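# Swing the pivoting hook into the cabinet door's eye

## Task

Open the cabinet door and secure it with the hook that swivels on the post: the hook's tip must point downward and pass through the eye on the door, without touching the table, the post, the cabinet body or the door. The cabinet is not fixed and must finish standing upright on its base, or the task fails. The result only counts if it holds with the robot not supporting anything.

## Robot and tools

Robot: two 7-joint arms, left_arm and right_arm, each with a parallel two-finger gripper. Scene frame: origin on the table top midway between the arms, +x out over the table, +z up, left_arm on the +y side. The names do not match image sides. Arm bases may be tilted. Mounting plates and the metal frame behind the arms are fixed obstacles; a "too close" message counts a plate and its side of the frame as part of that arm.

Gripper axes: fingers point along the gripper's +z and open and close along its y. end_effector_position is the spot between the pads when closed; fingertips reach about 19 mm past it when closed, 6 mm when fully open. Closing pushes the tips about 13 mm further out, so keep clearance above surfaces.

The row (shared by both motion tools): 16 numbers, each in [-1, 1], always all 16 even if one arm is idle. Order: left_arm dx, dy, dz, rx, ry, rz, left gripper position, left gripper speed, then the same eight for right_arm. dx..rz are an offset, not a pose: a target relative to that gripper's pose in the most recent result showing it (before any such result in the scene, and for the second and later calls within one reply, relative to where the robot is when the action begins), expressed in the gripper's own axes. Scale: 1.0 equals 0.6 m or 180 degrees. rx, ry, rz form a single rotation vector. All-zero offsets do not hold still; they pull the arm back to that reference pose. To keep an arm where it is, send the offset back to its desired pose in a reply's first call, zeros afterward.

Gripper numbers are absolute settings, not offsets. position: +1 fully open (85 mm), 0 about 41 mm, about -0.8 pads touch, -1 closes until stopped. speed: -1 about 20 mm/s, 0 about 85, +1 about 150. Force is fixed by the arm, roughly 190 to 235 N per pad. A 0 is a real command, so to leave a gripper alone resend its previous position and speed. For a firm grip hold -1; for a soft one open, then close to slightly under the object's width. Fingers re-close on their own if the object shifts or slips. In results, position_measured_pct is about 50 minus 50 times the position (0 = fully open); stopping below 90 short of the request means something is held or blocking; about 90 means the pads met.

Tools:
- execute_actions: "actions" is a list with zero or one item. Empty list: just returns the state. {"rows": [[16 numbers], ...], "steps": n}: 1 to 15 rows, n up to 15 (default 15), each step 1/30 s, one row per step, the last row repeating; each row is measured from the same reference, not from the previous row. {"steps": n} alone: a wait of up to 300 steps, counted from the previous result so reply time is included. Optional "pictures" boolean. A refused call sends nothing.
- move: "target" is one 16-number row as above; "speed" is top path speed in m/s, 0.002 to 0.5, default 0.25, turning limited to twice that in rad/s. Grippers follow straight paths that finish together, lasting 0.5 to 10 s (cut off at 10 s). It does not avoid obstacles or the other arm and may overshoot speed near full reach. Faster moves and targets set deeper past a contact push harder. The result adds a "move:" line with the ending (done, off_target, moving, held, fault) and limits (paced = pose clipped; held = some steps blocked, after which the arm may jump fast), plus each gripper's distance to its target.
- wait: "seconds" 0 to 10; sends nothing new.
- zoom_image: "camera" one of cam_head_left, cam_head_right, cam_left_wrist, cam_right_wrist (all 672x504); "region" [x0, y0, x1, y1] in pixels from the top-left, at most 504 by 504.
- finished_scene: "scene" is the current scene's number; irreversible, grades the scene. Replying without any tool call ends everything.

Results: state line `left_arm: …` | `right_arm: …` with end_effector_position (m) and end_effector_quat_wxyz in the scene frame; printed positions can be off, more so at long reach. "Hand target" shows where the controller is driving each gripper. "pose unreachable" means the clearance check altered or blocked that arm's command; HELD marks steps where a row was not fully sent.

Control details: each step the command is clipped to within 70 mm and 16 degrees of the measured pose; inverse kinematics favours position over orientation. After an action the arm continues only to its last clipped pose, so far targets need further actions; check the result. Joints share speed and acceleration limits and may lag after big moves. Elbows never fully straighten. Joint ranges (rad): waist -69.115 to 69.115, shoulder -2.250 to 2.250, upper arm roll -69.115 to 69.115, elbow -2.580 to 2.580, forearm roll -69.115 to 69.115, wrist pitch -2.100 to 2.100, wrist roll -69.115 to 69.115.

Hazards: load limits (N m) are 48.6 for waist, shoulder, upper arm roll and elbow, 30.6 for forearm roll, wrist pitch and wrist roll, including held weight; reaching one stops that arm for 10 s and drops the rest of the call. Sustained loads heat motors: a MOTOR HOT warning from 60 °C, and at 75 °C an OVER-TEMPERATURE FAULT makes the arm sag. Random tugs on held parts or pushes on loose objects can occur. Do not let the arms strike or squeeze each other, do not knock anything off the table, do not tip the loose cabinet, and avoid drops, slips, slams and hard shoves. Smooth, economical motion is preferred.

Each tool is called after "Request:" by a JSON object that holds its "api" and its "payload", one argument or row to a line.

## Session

Request:
{"api": "execute_actions", "payload": {
  "actions": []
}}

Scene clock: 0.00 s of 4360.00 s.
left_arm: end_effector_position=(+0.4762, +0.7453, +0.2597) position_measured_pct=0.0 end_effector_quat_wxyz=(+0.382, -0.024, +0.924, +0.009) | right_arm: end_effector_position=(+0.6327, -0.4644, +0.3367) position_measured_pct=0.0 end_effector_quat_wxyz=(+0.020, -0.537, +0.843, -0.026)
Joint positions: left_arm=[-1.61   0.129  0.861  2.121  2.042  0.335 -1.389] | right_arm=[-0.075  0.428 -0.089  1.24   0.718  1.307  2.277]
Joint velocities: left_arm=[-0.    -0.    -0.     0.001 -0.    -0.001  0.001] | right_arm=[ 0.    -0.     0.    -0.     0.    -0.     0.002]
Motor temperatures (°C, as the motors report them): left_arm=[35 40 31 34 38 38 40] | right_arm=[32 31 30 32 37 39 36]
Hand target (left_arm): +0.476, +0.745, +0.260; +0.382, -0.024, +0.924, +0.009
Hand target (right_arm): +0.633, -0.464, +0.337; +0.020, -0.537, +0.843, -0.026

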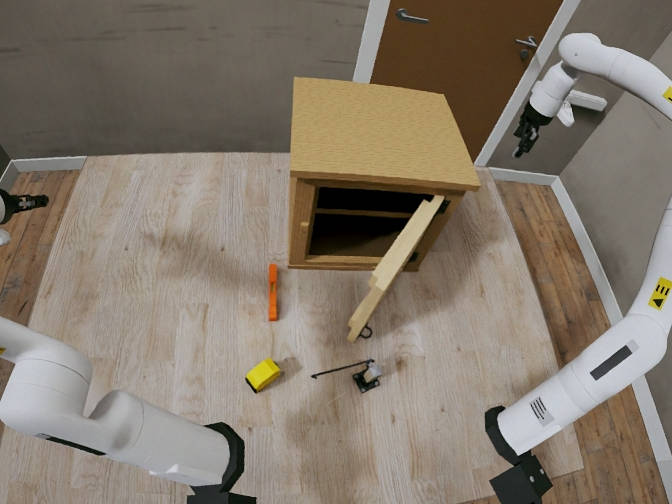

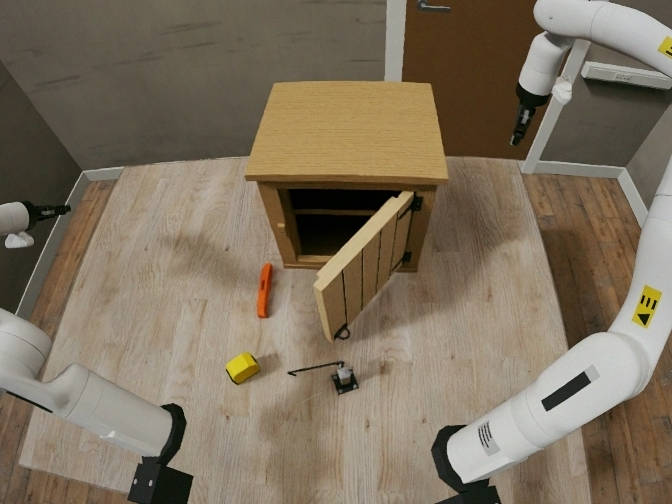

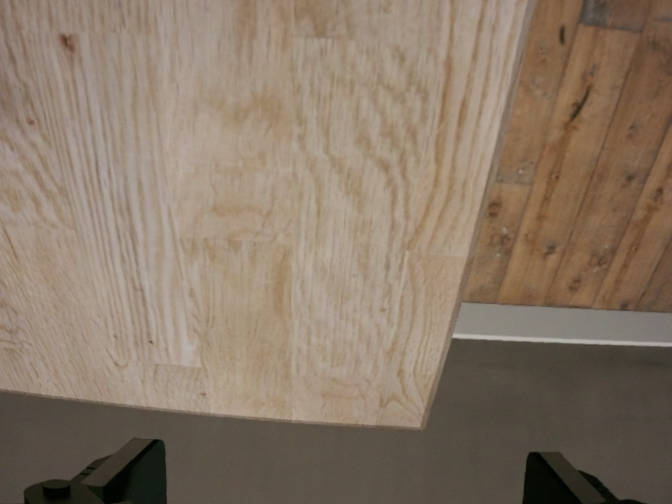

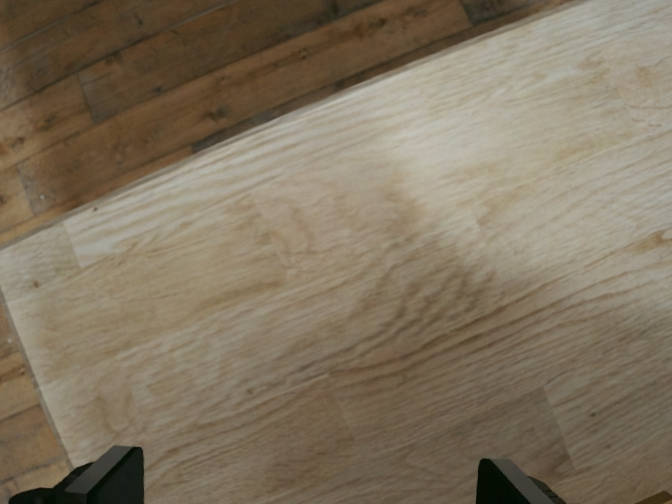

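Request:
{"api": "move", "payload": {
  "target": [0.223,-0.967,-0.548,0.201,0.192,0.488,1,0, -0.307,0.70,-0.44,0,0,-0.411,1,0]
}}

Request:
{"api": "move", "payload": {
  "target": [-0.35,0,0,0,0,0,1,0, 0,0,0,0,0,0,1,0]
}}

Scene clock: 34.10 s of 4360.00 s.
left_arm: end_effector_position=(+0.1785, +0.1496, +0.3979) position_measured_pct=0.0 end_effector_quat_wxyz=(+0.001, +0.709, +0.705, +0.000) | right_arm: end_effector_position=(+0.3152, -0.1144, +0.5741) position_measured_pct=0.0 end_effector_quat_wxyz=(-0.000, +0.936, -0.351, +0.035)
Joint positions: left_arm=[-1.001 -1.405  1.429  2.004  0.749  1.452  0.081] | right_arm=[-0.917  0.597 -0.522  1.299  0.683  1.897  2.434]
Joint velocities: left_arm=[-0.001 -0.002  0.001 -0.002 -0.001  0.001  0.001] | right_arm=[-0.003  0.004 -0.001 -0.002  0.001 -0.    -0.   ]
Motor temperatures (°C, as the motors report them): left_arm=[35 40 31 34 38 38 40] | right_arm=[32 32 30 33 37 38 36]
Hand target (left_arm): +0.179, +0.150, +0.398; +0.001, +0.709, +0.705, +0.000
Hand target (right_arm): +0.315, -0.114, +0.574; -0.000, +0.936, -0.350, +0.035
Off the commanded pose (left_arm): 0.001 m, 0 deg.
Off the commanded pose (right_arm): 0.001 m, 0 deg.
After step 90, 27.13 s passed at rest.
move: done

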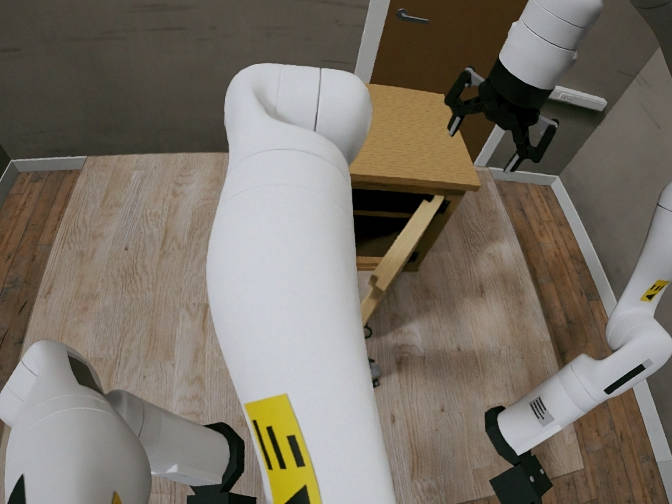

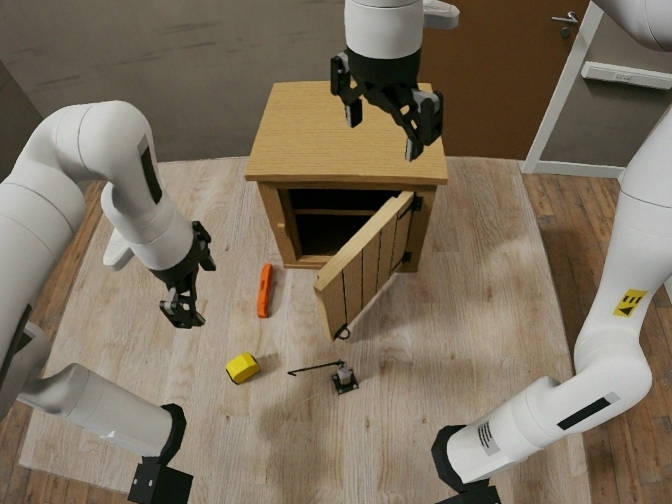

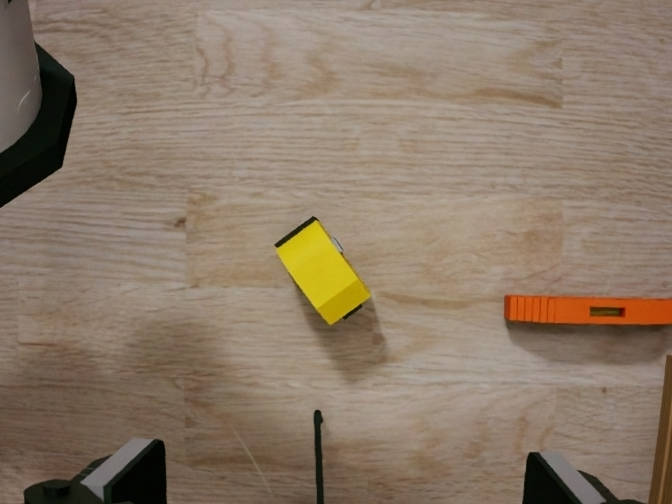

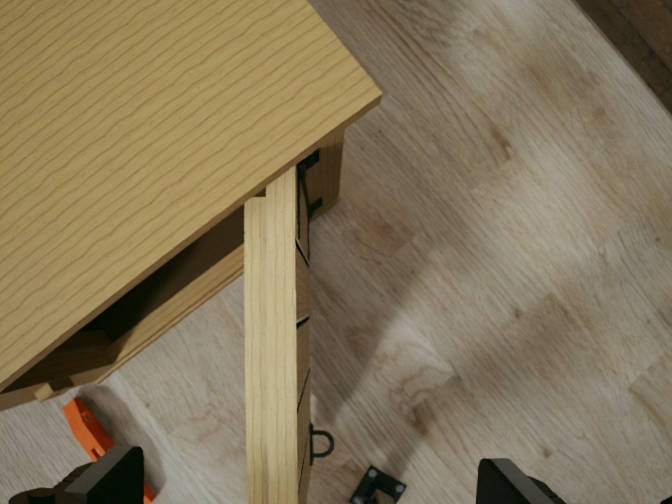

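Scene clock: 35.47 s of 4360.00 s.
left_arm: end_effector_position=(+0.1771, -0.0606, +0.3978) position_measured_pct=0.0 end_effector_quat_wxyz=(+0.001, +0.709, +0.705, -0.001) | right_arm: end_effector_position=(+0.3152, -0.1144, +0.5741) position_measured_pct=0.0 end_effector_quat_wxyz=(-0.000, +0.936, -0.351, +0.035)
Joint positions: left_arm=[-1.164 -1.598  1.625  1.369  0.966  1.647  0.545] | right_arm=[-0.917  0.597 -0.522  1.299  0.683  1.897  2.434]
Joint velocities: left_arm=[-0.008 -0.004  0.001 -0.004 -0.001  0.001 -0.001] | right_arm=[-0.    -0.001 -0.001  0.001  0.    -0.    -0.001]
Motor temperatures (°C, as the motors report them): left_arm=[35 40 31 34 38 38 40] | right_arm=[32 32 30 33 37 38 36]
Hand target (left_arm): +0.177, -0.061, +0.397; +0.001, +0.709, +0.705, -0.001
Hand target (right_arm): +0.315, -0.114, +0.574; -0.000, +0.936, -0.351, +0.035
Off the commanded pose (left_arm): 0.001 m, 0 deg.
Off the commanded pose (right_arm): 0.000 m, 0 deg.
move: done

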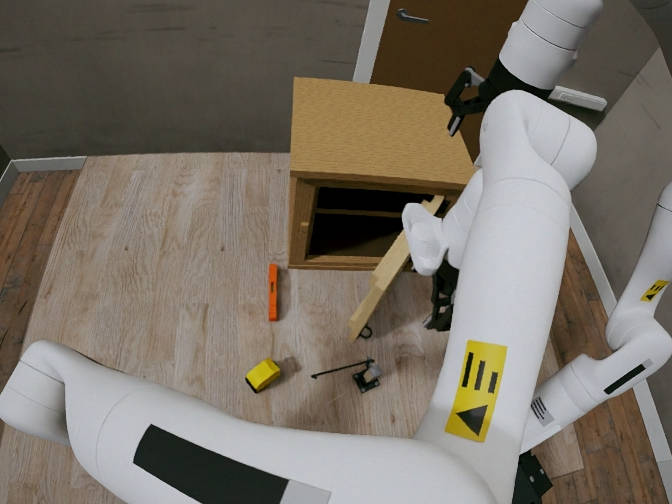

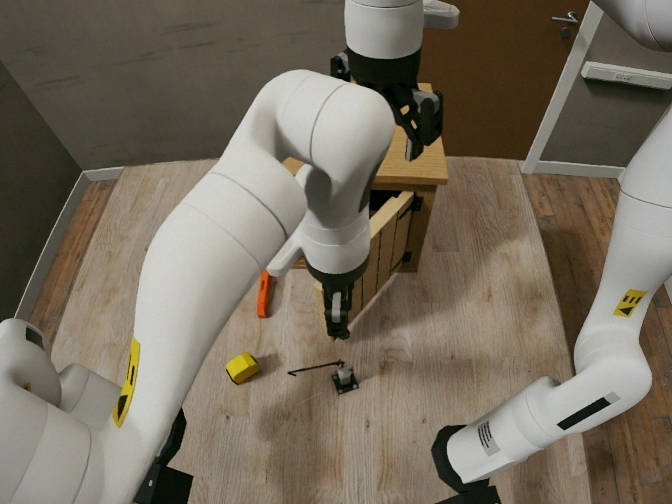

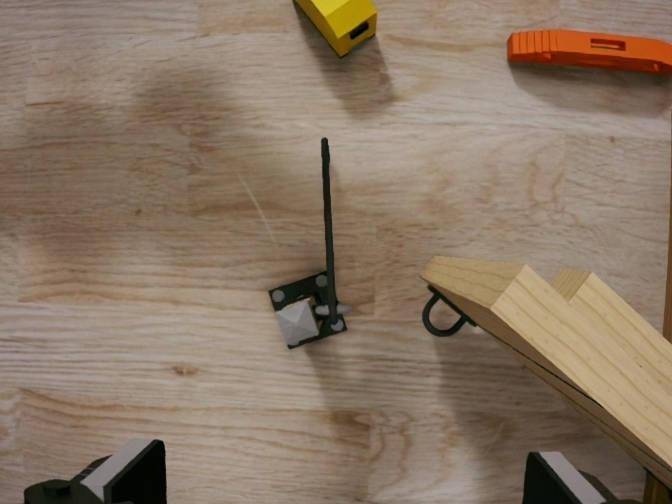

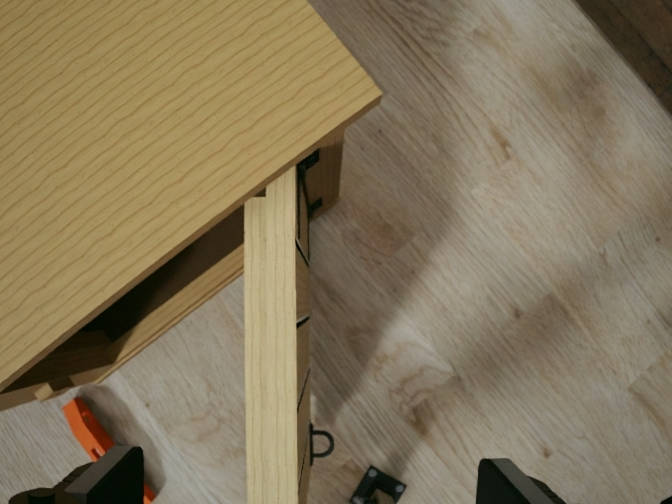

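Request:
{"api": "move", "payload": {
  "target": [0.12,-0.038,0.413,0,-0.0556,-0.02,0,0, -0.09,-0.045,0.40,0,0,0,0.3,0],
  "speed": 0.15
}}

Scene clock: 65.33 s of 4360.00 s.
left_arm: end_effector_position=(+0.1555, +0.0124, +0.1505) position_measured_pct=49.6 end_effector_quat_wxyz=(+0.063, +0.683, +0.725, -0.061) | right_arm: end_effector_position=(+0.3073, -0.0644, +0.3321) position_measured_pct=34.9 end_effector_quat_wxyz=(-0.000, +0.936, -0.350, +0.034)
Joint positions: left_arm=[-1.099 -1.858  1.926  2.074  1.586  1.141 -0.009] | right_arm=[-0.737  0.808 -0.444  1.759  0.875  1.316  2.185]
Joint velocities: left_arm=[-0.001 -0.003  0.002  0.002  0.001 -0.004 -0.   ] | right_arm=[ 0.     0.003  0.002  0.    -0.    -0.002  0.   ]
Motor temperatures (°C, as the motors report them): left_arm=[35 40 31 34 38 38 40] | right_arm=[32 32 30 33 37 38 36]
Hand target (left_arm): +0.156, +0.013, +0.150; +0.063, +0.683, +0.725, -0.061
Hand target (right_arm): +0.307, -0.064, +0.332; -0.000, +0.936, -0.350, +0.034
Off the commanded pose (left_arm): 0.002 m, 0 deg.
Off the commanded pose (right_arm): 0.001 m, 0 deg.
After step 90, 24.77 s passed at rest.
move: done

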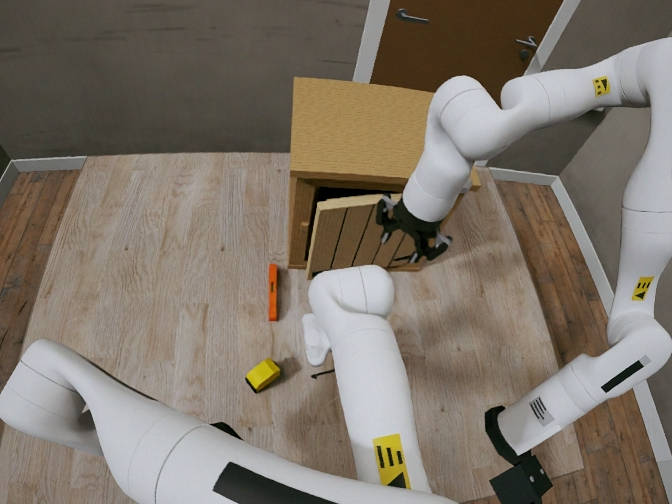

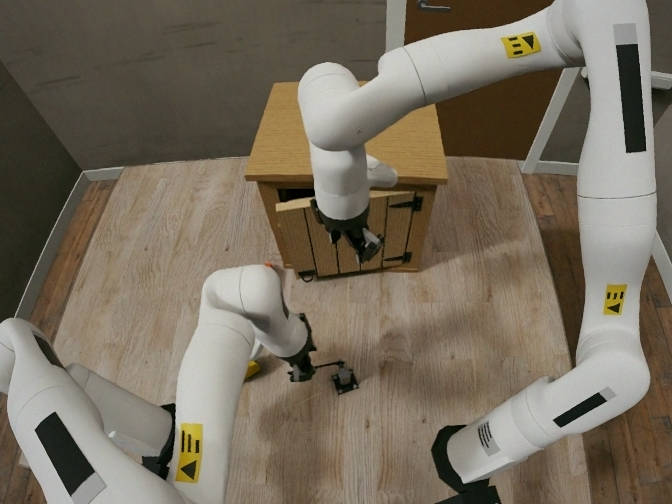

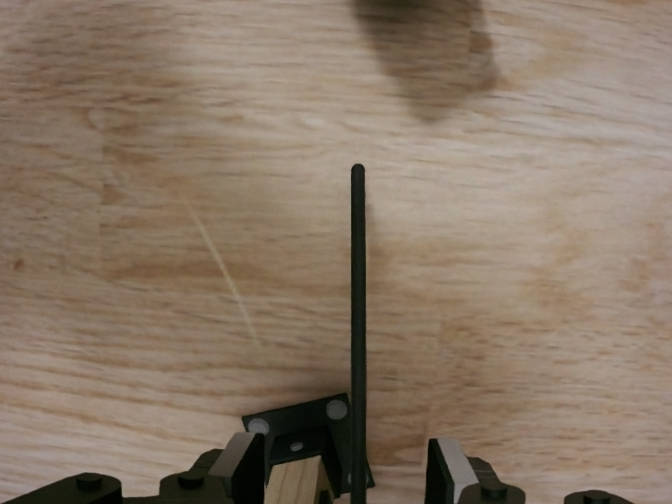

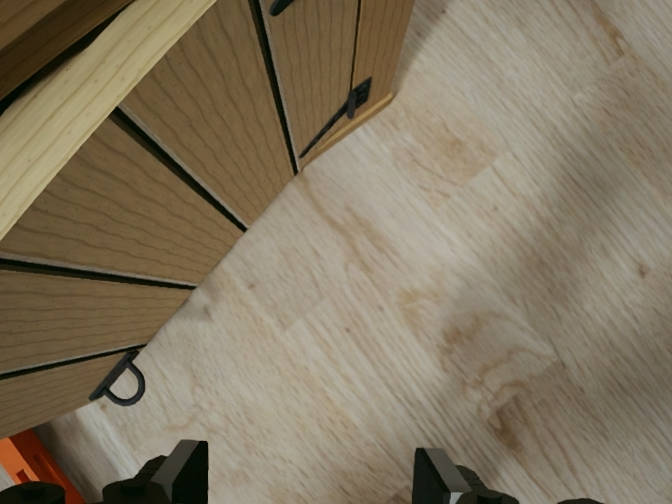

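Request:
{"api": "move", "payload": {
  "target": [0.0217,0.005,0.123,0,0,0,0,0, 0.039,-0.242,-0.28,0,0,0.217,0.3,0],
  "speed": 0.1
}}

Request:
{"api": "zoom_image", "payload": {
  "camera": "cam_head_right",
  "region": [240, 310, 400, 430]
}}

Scene clock: 79.00 s of 4360.00 s.
left_arm: end_effector_position=(+0.1583, +0.0128, +0.0756) position_measured_pct=49.6 end_effector_quat_wxyz=(+0.063, +0.683, +0.725, -0.061) | right_arm: end_effector_position=(+0.4099, +0.0336, +0.5053) position_measured_pct=34.9 end_effector_quat_wxyz=(-0.012, +0.765, -0.643, +0.033)
Joint positions: left_arm=[-1.147 -1.999  2.035  2.048  1.782  1.091 -0.095] | right_arm=[-0.958  0.992 -0.29   0.8    0.775  1.829  2.021]
Joint velocities: left_arm=[-0.001 -0.     0.     0.    -0.001 -0.     0.002] | right_arm=[-0.003  0.008 -0.    -0.006 -0.     0.002  0.001]
Motor temperatures (°C, as the motors report them): left_arm=[35 40 31 34 38 38 40] | right_arm=[33 32 30 33 37 38 36]
Hand target (left_arm): +0.158, +0.013, +0.076; +0.063, +0.683, +0.725, -0.061
Hand target (right_arm): +0.410, +0.034, +0.505; -0.012, +0.765, -0.643, +0.033
Off the commanded pose (left_arm): 0.000 m, 0 deg.
Off the commanded pose (right_arm): 0.001 m, 0 deg.
After step 90, 6.90 s passed at rest.
move: done

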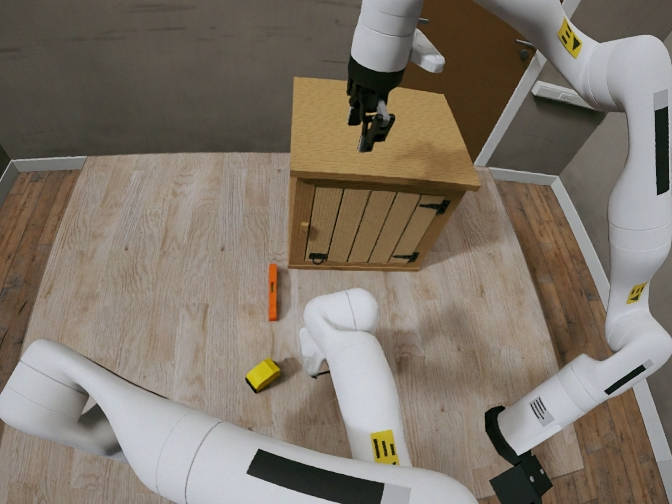

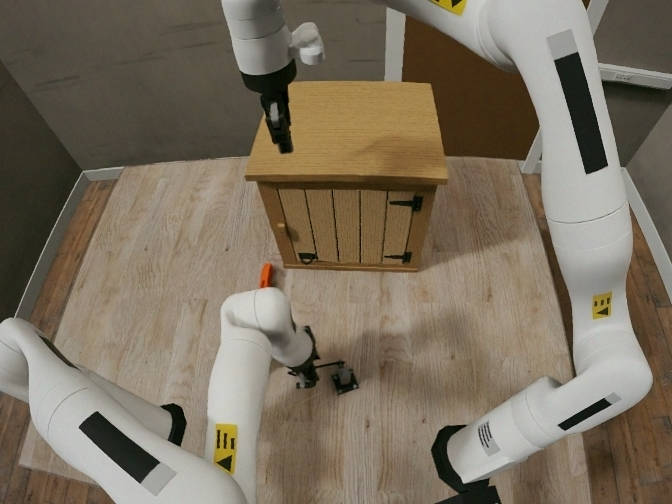

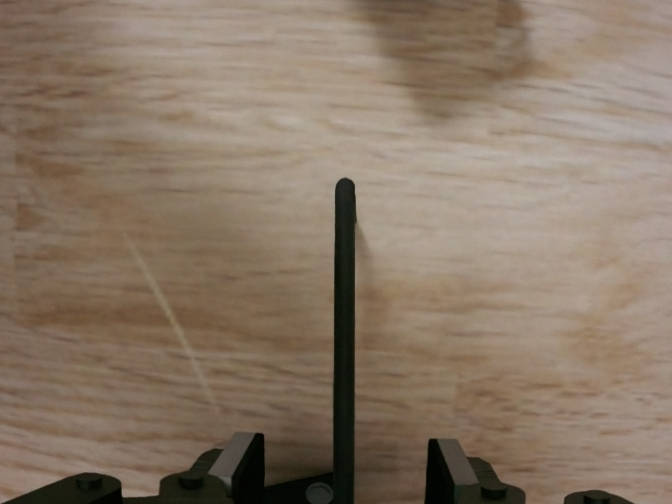

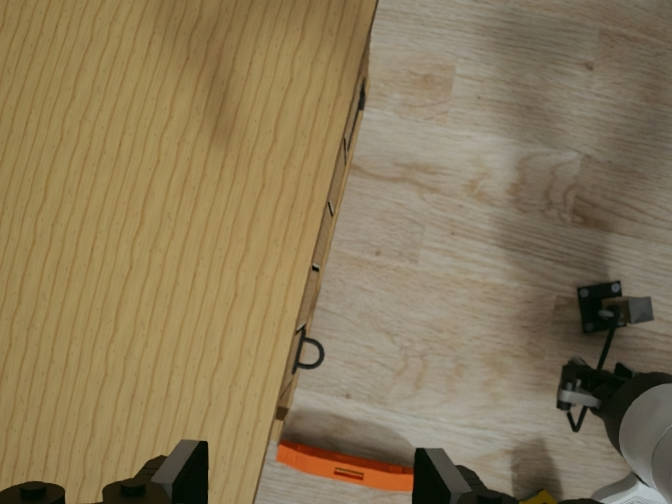

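Region (240, 310, 400, 430) of cam_head_right's 672x504 image, scaled by 3.150, with more detail than that image has; it fills the top 378 rows of this view, and the rest is white.

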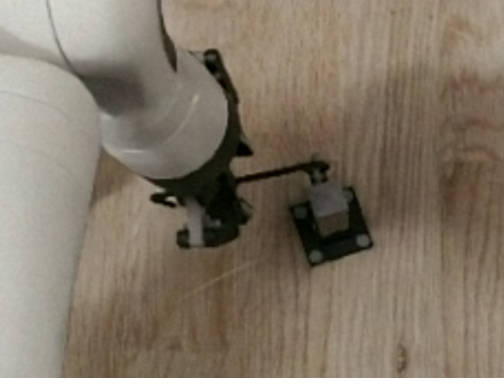

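Request:
{"api": "move", "payload": {
  "target": [-0.023,0,-0.131,0,0,0,0,0, 0,0,0,0,0,0,0.3,0],
  "speed": 0.15
}}

Request:
{"api": "move", "payload": {
  "target": [0.075,0.242,-0.037,-0.161,0.234,0.510,0.2,0, 0,0,0,0,0,0,0.3,0],
  "speed": 0.25
}}

Scene clock: 110.73 s of 4360.00 s.
left_arm: end_effector_position=(+0.1586, +0.0128, +0.1552) position_measured_pct=49.6 end_effector_quat_wxyz=(+0.063, +0.683, +0.725, -0.061) | right_arm: end_effector_position=(+0.4099, +0.0336, +0.5053) position_measured_pct=34.9 end_effector_quat_wxyz=(-0.012, +0.765, -0.643, +0.033)
Joint positions: left_arm=[-1.105 -1.849  1.914  2.071  1.571  1.145 -0.008] | right_arm=[-0.958  0.992 -0.29   0.8    0.775  1.829  2.021]
Joint velocities: left_arm=[ 0.004  0.003 -0.002 -0.001  0.001  0.002  0.001] | right_arm=[-0.    -0.     0.001  0.     0.    -0.001 -0.   ]
Motor temperatures (°C, as the motors report them): left_arm=[35 41 31 34 38 38 40] | right_arm=[33 33 30 33 37 38 36]
Hand target (left_arm): +0.159, +0.013, +0.155; +0.063, +0.683, +0.725, -0.061
Hand target (right_arm): +0.410, +0.034, +0.505; -0.012, +0.765, -0.643, +0.033
Off the commanded pose (left_arm): 0.000 m, 0 deg.
Off the commanded pose (right_arm): 0.000 m, 0 deg.
After step 90, 27.80 s passed at rest.
move: done

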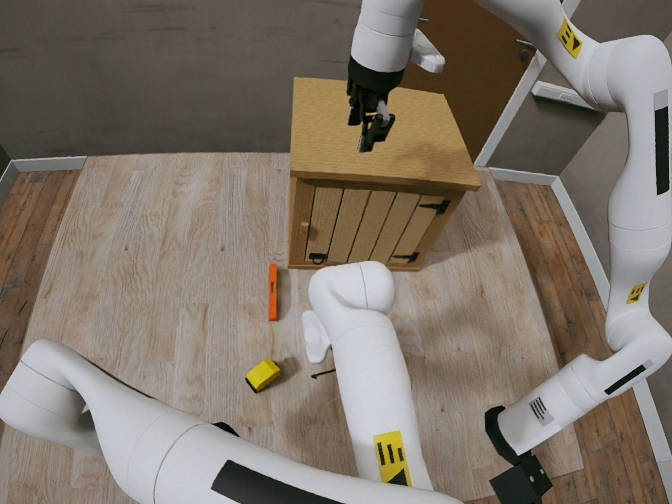

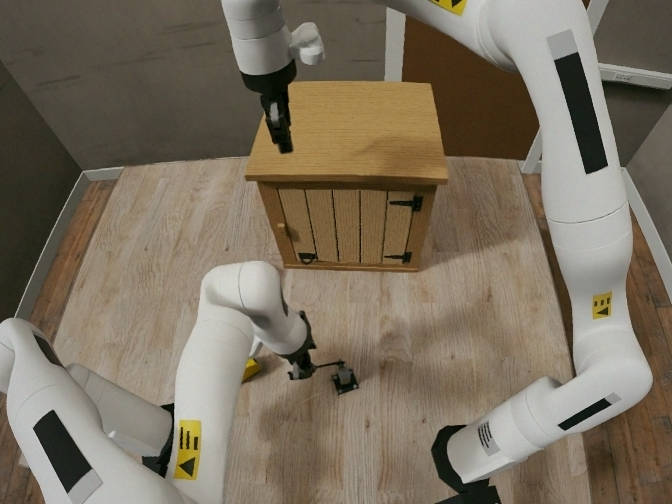

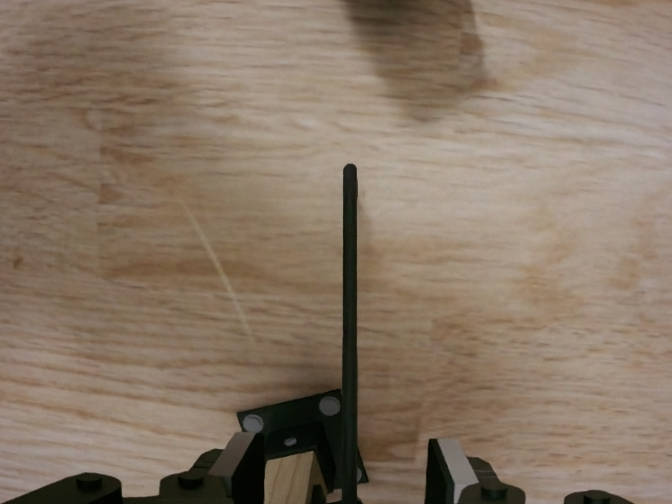

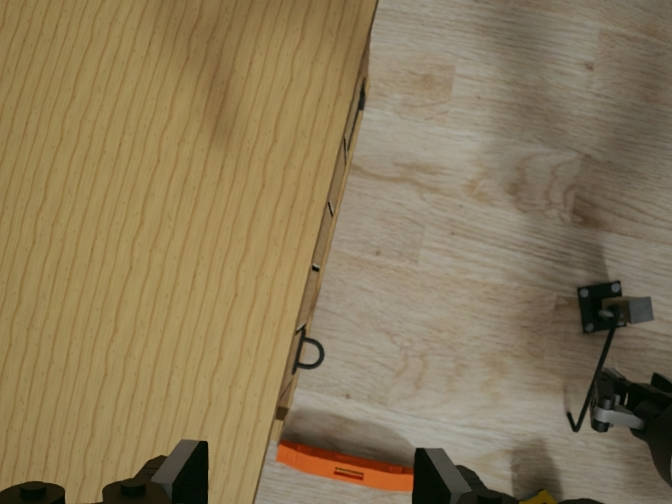

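Scene clock: 114.87 s of 4360.00 s.
left_arm: end_effector_position=(+0.3009, +0.0700, +0.1690) position_measured_pct=40.1 end_effector_quat_wxyz=(-0.001, +0.924, +0.000, +0.383) | right_arm: end_effector_position=(+0.4099, +0.0336, +0.5053) position_measured_pct=34.9 end_effector_quat_wxyz=(-0.012, +0.765, -0.643, +0.033)
Joint positions: left_arm=[-0.821 -2.126  2.036  2.12   1.537  0.545 -1.398] | right_arm=[-0.958  0.992 -0.29   0.8    0.775  1.829  2.021]
Joint velocities: left_arm=[-0.001  0.001  0.     0.003  0.01   0.    -0.011] | right_arm=[ 0.    -0.    -0.001  0.    -0.     0.    -0.001]
Motor temperatures (°C, as the motors report them): left_arm=[35 41 31 34 38 38 40] | right_arm=[33 33 30 33 37 38 36]
Hand target (left_arm): +0.301, +0.070, +0.169; -0.001, +0.924, +0.000, +0.383
Hand target (right_arm): +0.410, +0.034, +0.505; -0.012, +0.765, -0.643, +0.033
Off the commanded pose (left_arm): 0.001 m, 0 deg.
Off the commanded pose (right_arm): 0.000 m, 0 deg.
move: done

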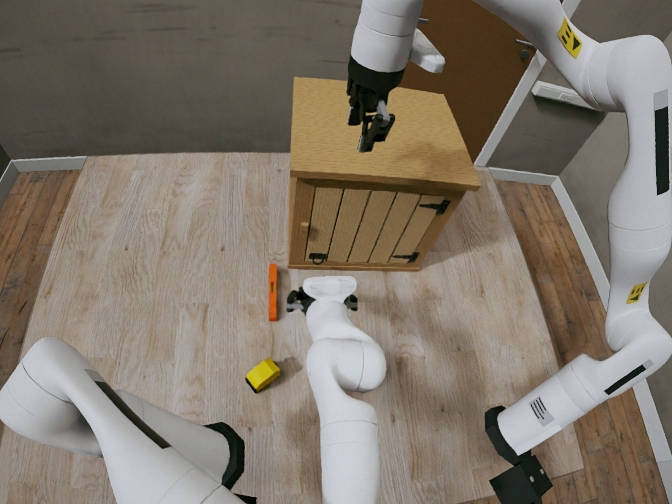

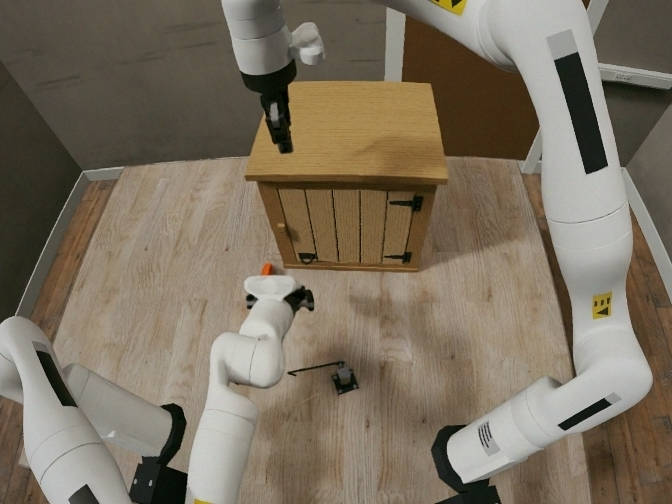

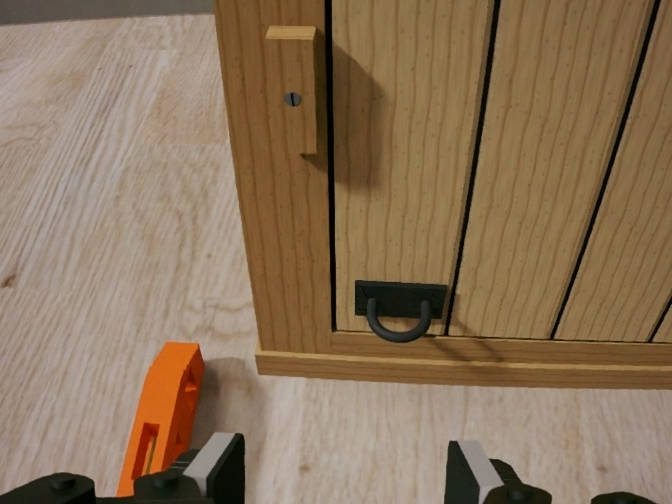

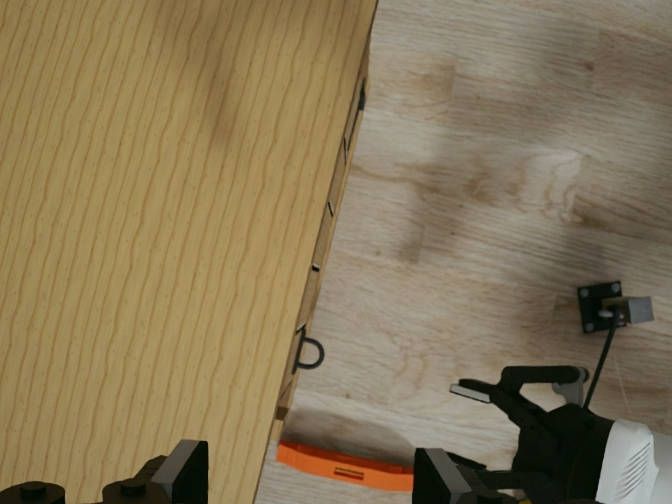

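Request:
{"api": "move", "payload": {
  "target": [0.033,0.035,0.18,0,0,0,0.2,0, 0,0,0,0,0,0,0.3,0],
  "speed": 0.12
}}

Scene clock: 134.20 s of 4360.00 s.
left_arm: end_effector_position=(+0.3908, +0.0487, +0.1070) position_measured_pct=40.1 end_effector_quat_wxyz=(-0.001, +0.924, +0.000, +0.383) | right_arm: end_effector_position=(+0.4099, +0.0336, +0.5053) position_measured_pct=34.9 end_effector_quat_wxyz=(-0.012, +0.765, -0.643, +0.033)
Joint positions: left_arm=[-1.122 -2.249  1.958  1.928  1.749  0.468 -1.582] | right_arm=[-0.958  0.992 -0.29   0.8    0.775  1.829  2.021]
Joint velocities: left_arm=[-0.011 -0.     0.    -0.002  0.001 -0.    -0.002] | right_arm=[ 0.     0.     0.001 -0.    -0.001 -0.     0.002]
Motor temperatures (°C, as the motors report them): left_arm=[35 40 31 34 38 38 40] | right_arm=[33 33 30 33 37 38 36]
Hand target (left_arm): +0.391, +0.049, +0.106; -0.001, +0.924, +0.001, +0.383
Hand target (right_arm): +0.410, +0.034, +0.505; -0.012, +0.765, -0.643, +0.033
Off the commanded pose (left_arm): 0.001 m, 0 deg.
Off the commanded pose (right_arm): 0.000 m, 0 deg.
After step 90, 15.00 s passed at rest.
move: done

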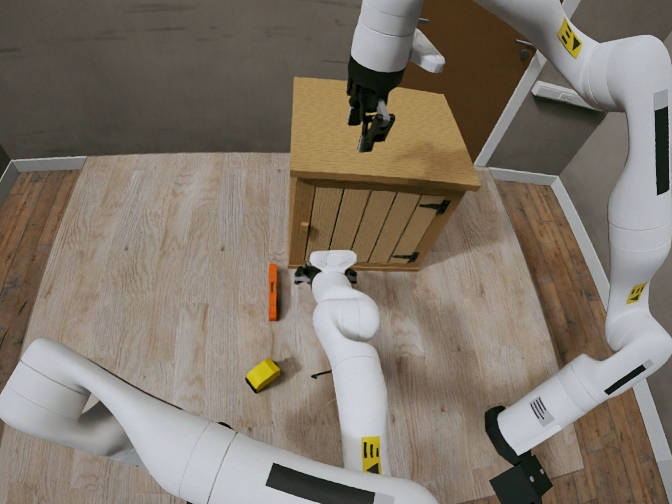

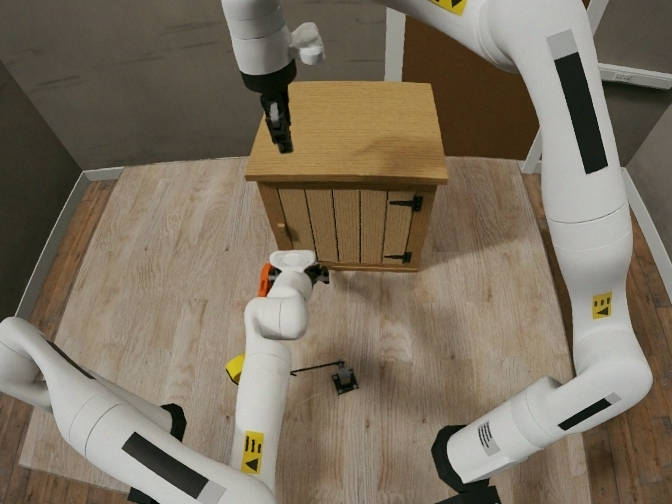

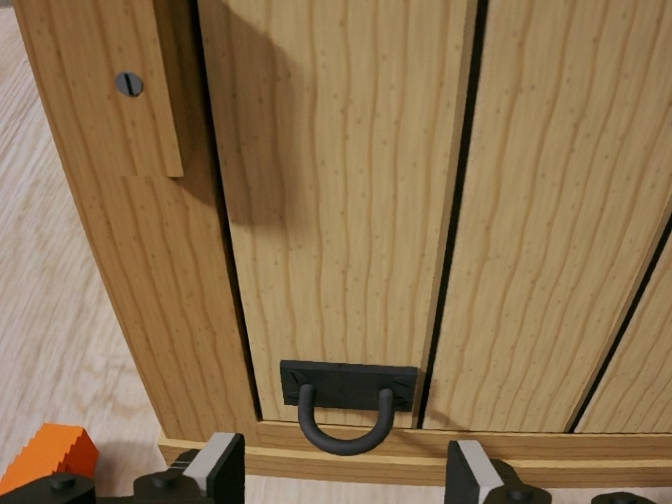

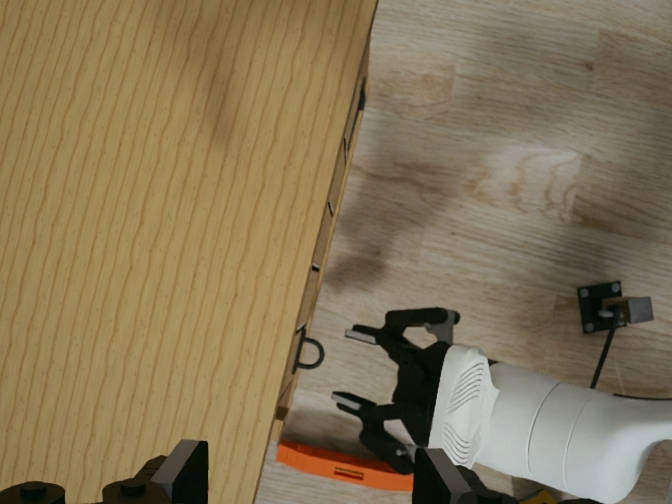

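Request:
{"api": "execute_actions", "payload": {
  "actions": []
}}

Scene clock: 151.53 s of 4360.00 s.
left_arm: end_effector_position=(+0.3910, +0.0491, +0.1067) position_measured_pct=40.1 end_effector_quat_wxyz=(-0.001, +0.924, +0.001, +0.383) | right_arm: end_effector_position=(+0.4099, +0.0336, +0.5053) position_measured_pct=34.9 end_effector_quat_wxyz=(-0.012, +0.765, -0.643, +0.033)
Joint positions: left_arm=[-1.123 -2.249  1.958  1.928  1.75   0.468 -1.582] | right_arm=[-0.958  0.992 -0.29   0.8    0.775  1.829  2.021]
Joint velocities: left_arm=[-0.     0.001  0.     0.001  0.001 -0.001 -0.001] | right_arm=[-0.    -0.    -0.     0.     0.     0.001  0.   ]
Motor temperatures (°C, as the motors report them): left_arm=[35 40 31 34 38 38 40] | right_arm=[33 33 30 33 37 38 36]
Hand target (left_arm): +0.391, +0.049, +0.106; -0.001, +0.924, +0.001, +0.383
Hand target (right_arm): +0.410, +0.034, +0.505; -0.012, +0.765, -0.643, +0.033
Off the commanded pose (left_arm): 0.000 m, 0 deg.
Off the commanded pose (right_arm): 0.000 m, 0 deg.
Steps of this call (steps 1 to 90: nothing new was sent; then 14.33 s passed at rest). Readings (end_effector_position | what the end effector reports):
1: left_arm (+0.3909, +0.0488, +0.1069) | right_arm (+0.4099, +0.0336, +0.5053) | left_arm position_measured_pct=40.1 | right_arm position_measured_pct=34.9
2: left_arm (+0.3909, +0.0489, +0.1069) | right_arm (+0.4099, +0.0336, +0.5053) | left_arm position_measured_pct=40.1 | right_arm position_measured_pct=34.9
4: left_arm (+0.3909, +0.0490, +0.1068) | right_arm (+0.4099, +0.0336, +0.5053) | left_arm position_measured_pct=40.1 | right_arm position_measured_pct=34.9
8: left_arm (+0.3910, +0.0491, +0.1067) | right_arm (+0.4099, +0.0336, +0.5053) | left_arm position_measured_pct=40.1 | right_arm position_measured_pct=34.9
90: the state above

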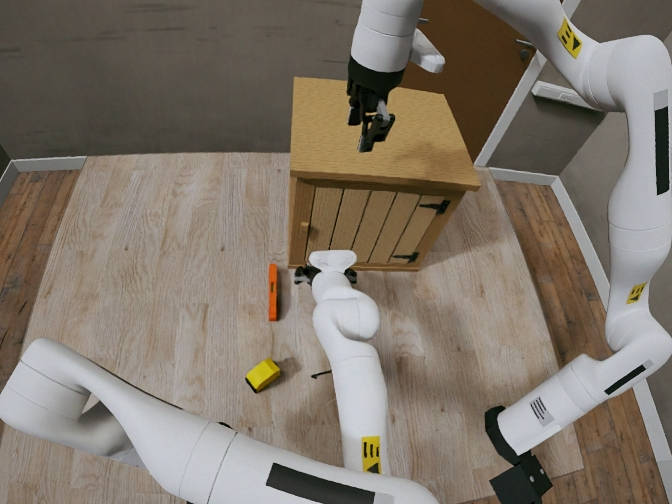

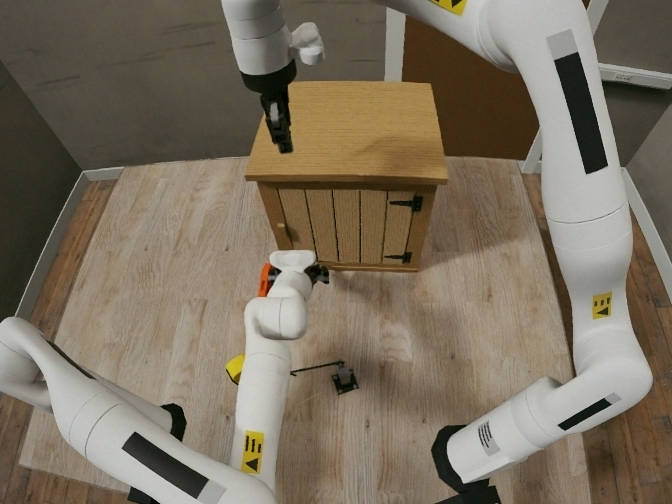

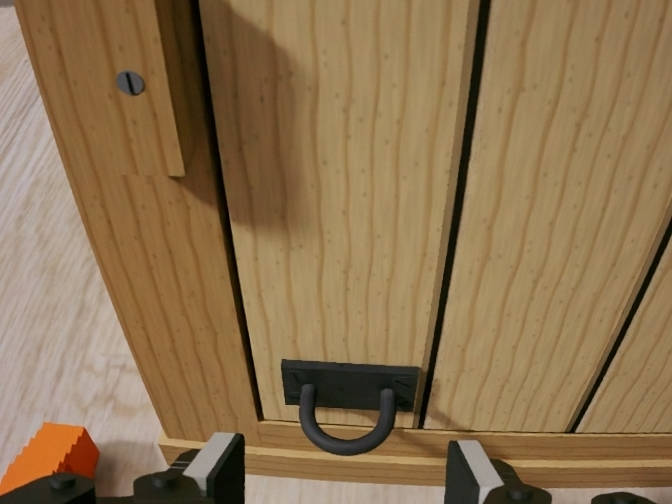

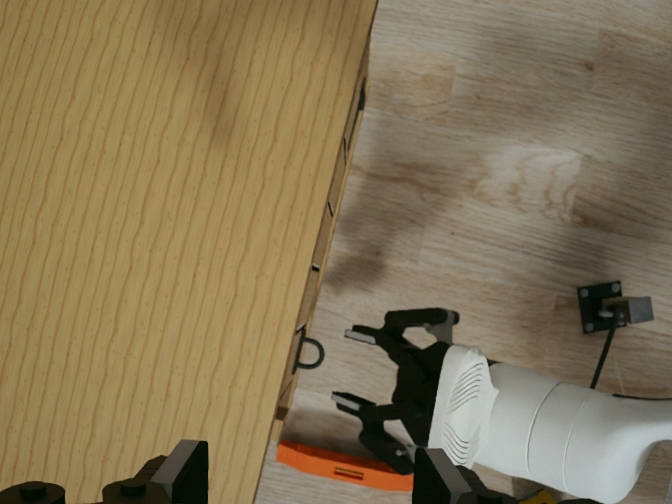

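Request:
{"api": "move", "payload": {
  "target": [0,0,0.083,0,0,0,0.2,0,0,0,0,0,0,0,0.3,0],
  "speed": 0.03
}}

Scene clock: 157.80 s of 4360.00 s.
left_arm: end_effector_position=(+0.4259, +0.0488, +0.0719) position_measured_pct=40.1 end_effector_quat_wxyz=(-0.001, +0.924, +0.001, +0.383) | right_arm: end_effector_position=(+0.4100, +0.0336, +0.5053) position_measured_pct=34.9 end_effector_quat_wxyz=(-0.012, +0.765, -0.643, +0.033)
Joint positions: left_arm=[-1.283 -2.249  1.97   1.842  1.87   0.357 -1.724] | right_arm=[-0.958  0.992 -0.29   0.8    0.775  1.829  2.021]
Joint velocities: left_arm=[-0.007 -0.001  0.     0.001  0.003 -0.002 -0.004] | right_arm=[ 0.     0.     0.001 -0.    -0.    -0.001  0.   ]
Motor temperatures (°C, as the motors report them): left_arm=[35 40 31 34 38 38 40] | right_arm=[33 33 30 33 37 38 36]
Hand target (left_arm): +0.426, +0.049, +0.071; -0.001, +0.924, +0.001, +0.383
Hand target (right_arm): +0.410, +0.034, +0.505; -0.012, +0.765, -0.643, +0.033
Off the commanded pose (left_arm): 0.001 m, 0 deg.
Off the commanded pose (right_arm): 0.000 m, 0 deg.
joint sent to its limit (left arm) — the command would take joint 2 (shoulder) past its lower limit, so that joint was sent only as far as its limit.
After step 90, 1.33 s passed at rest.
move: done

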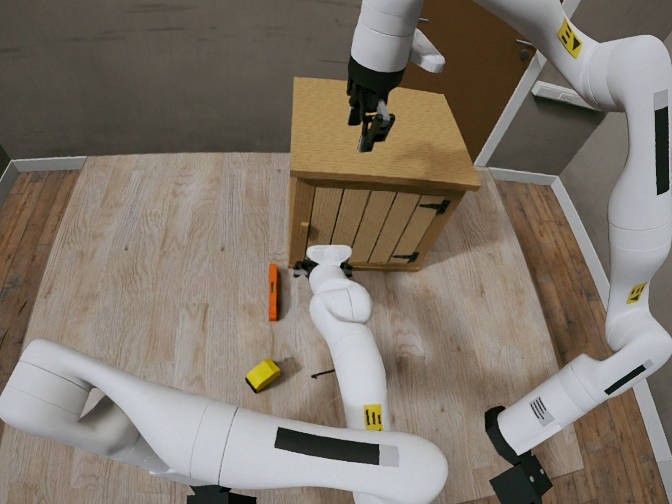

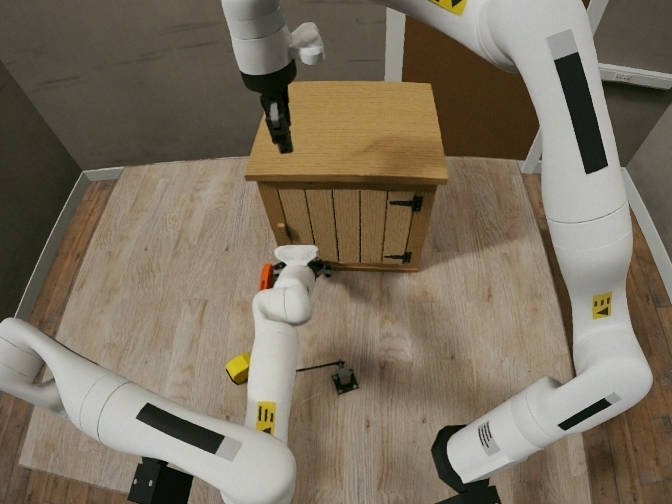

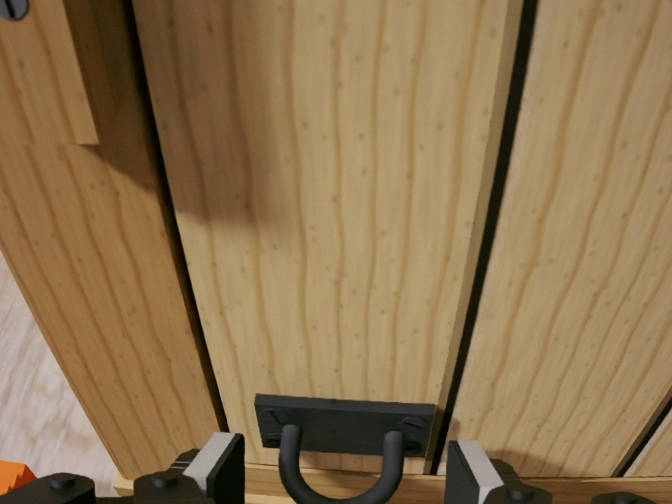

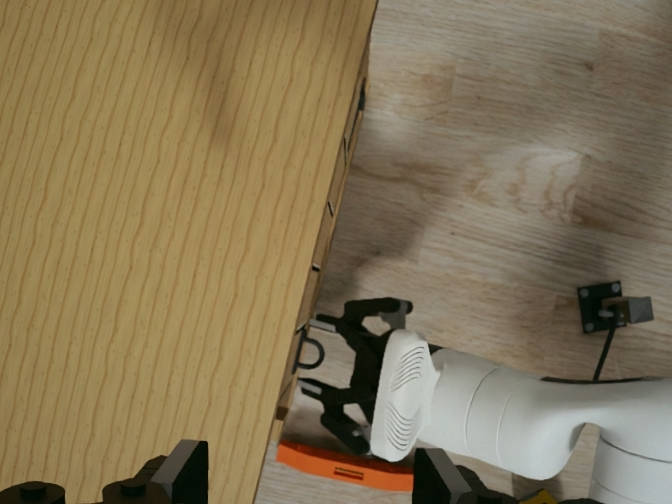

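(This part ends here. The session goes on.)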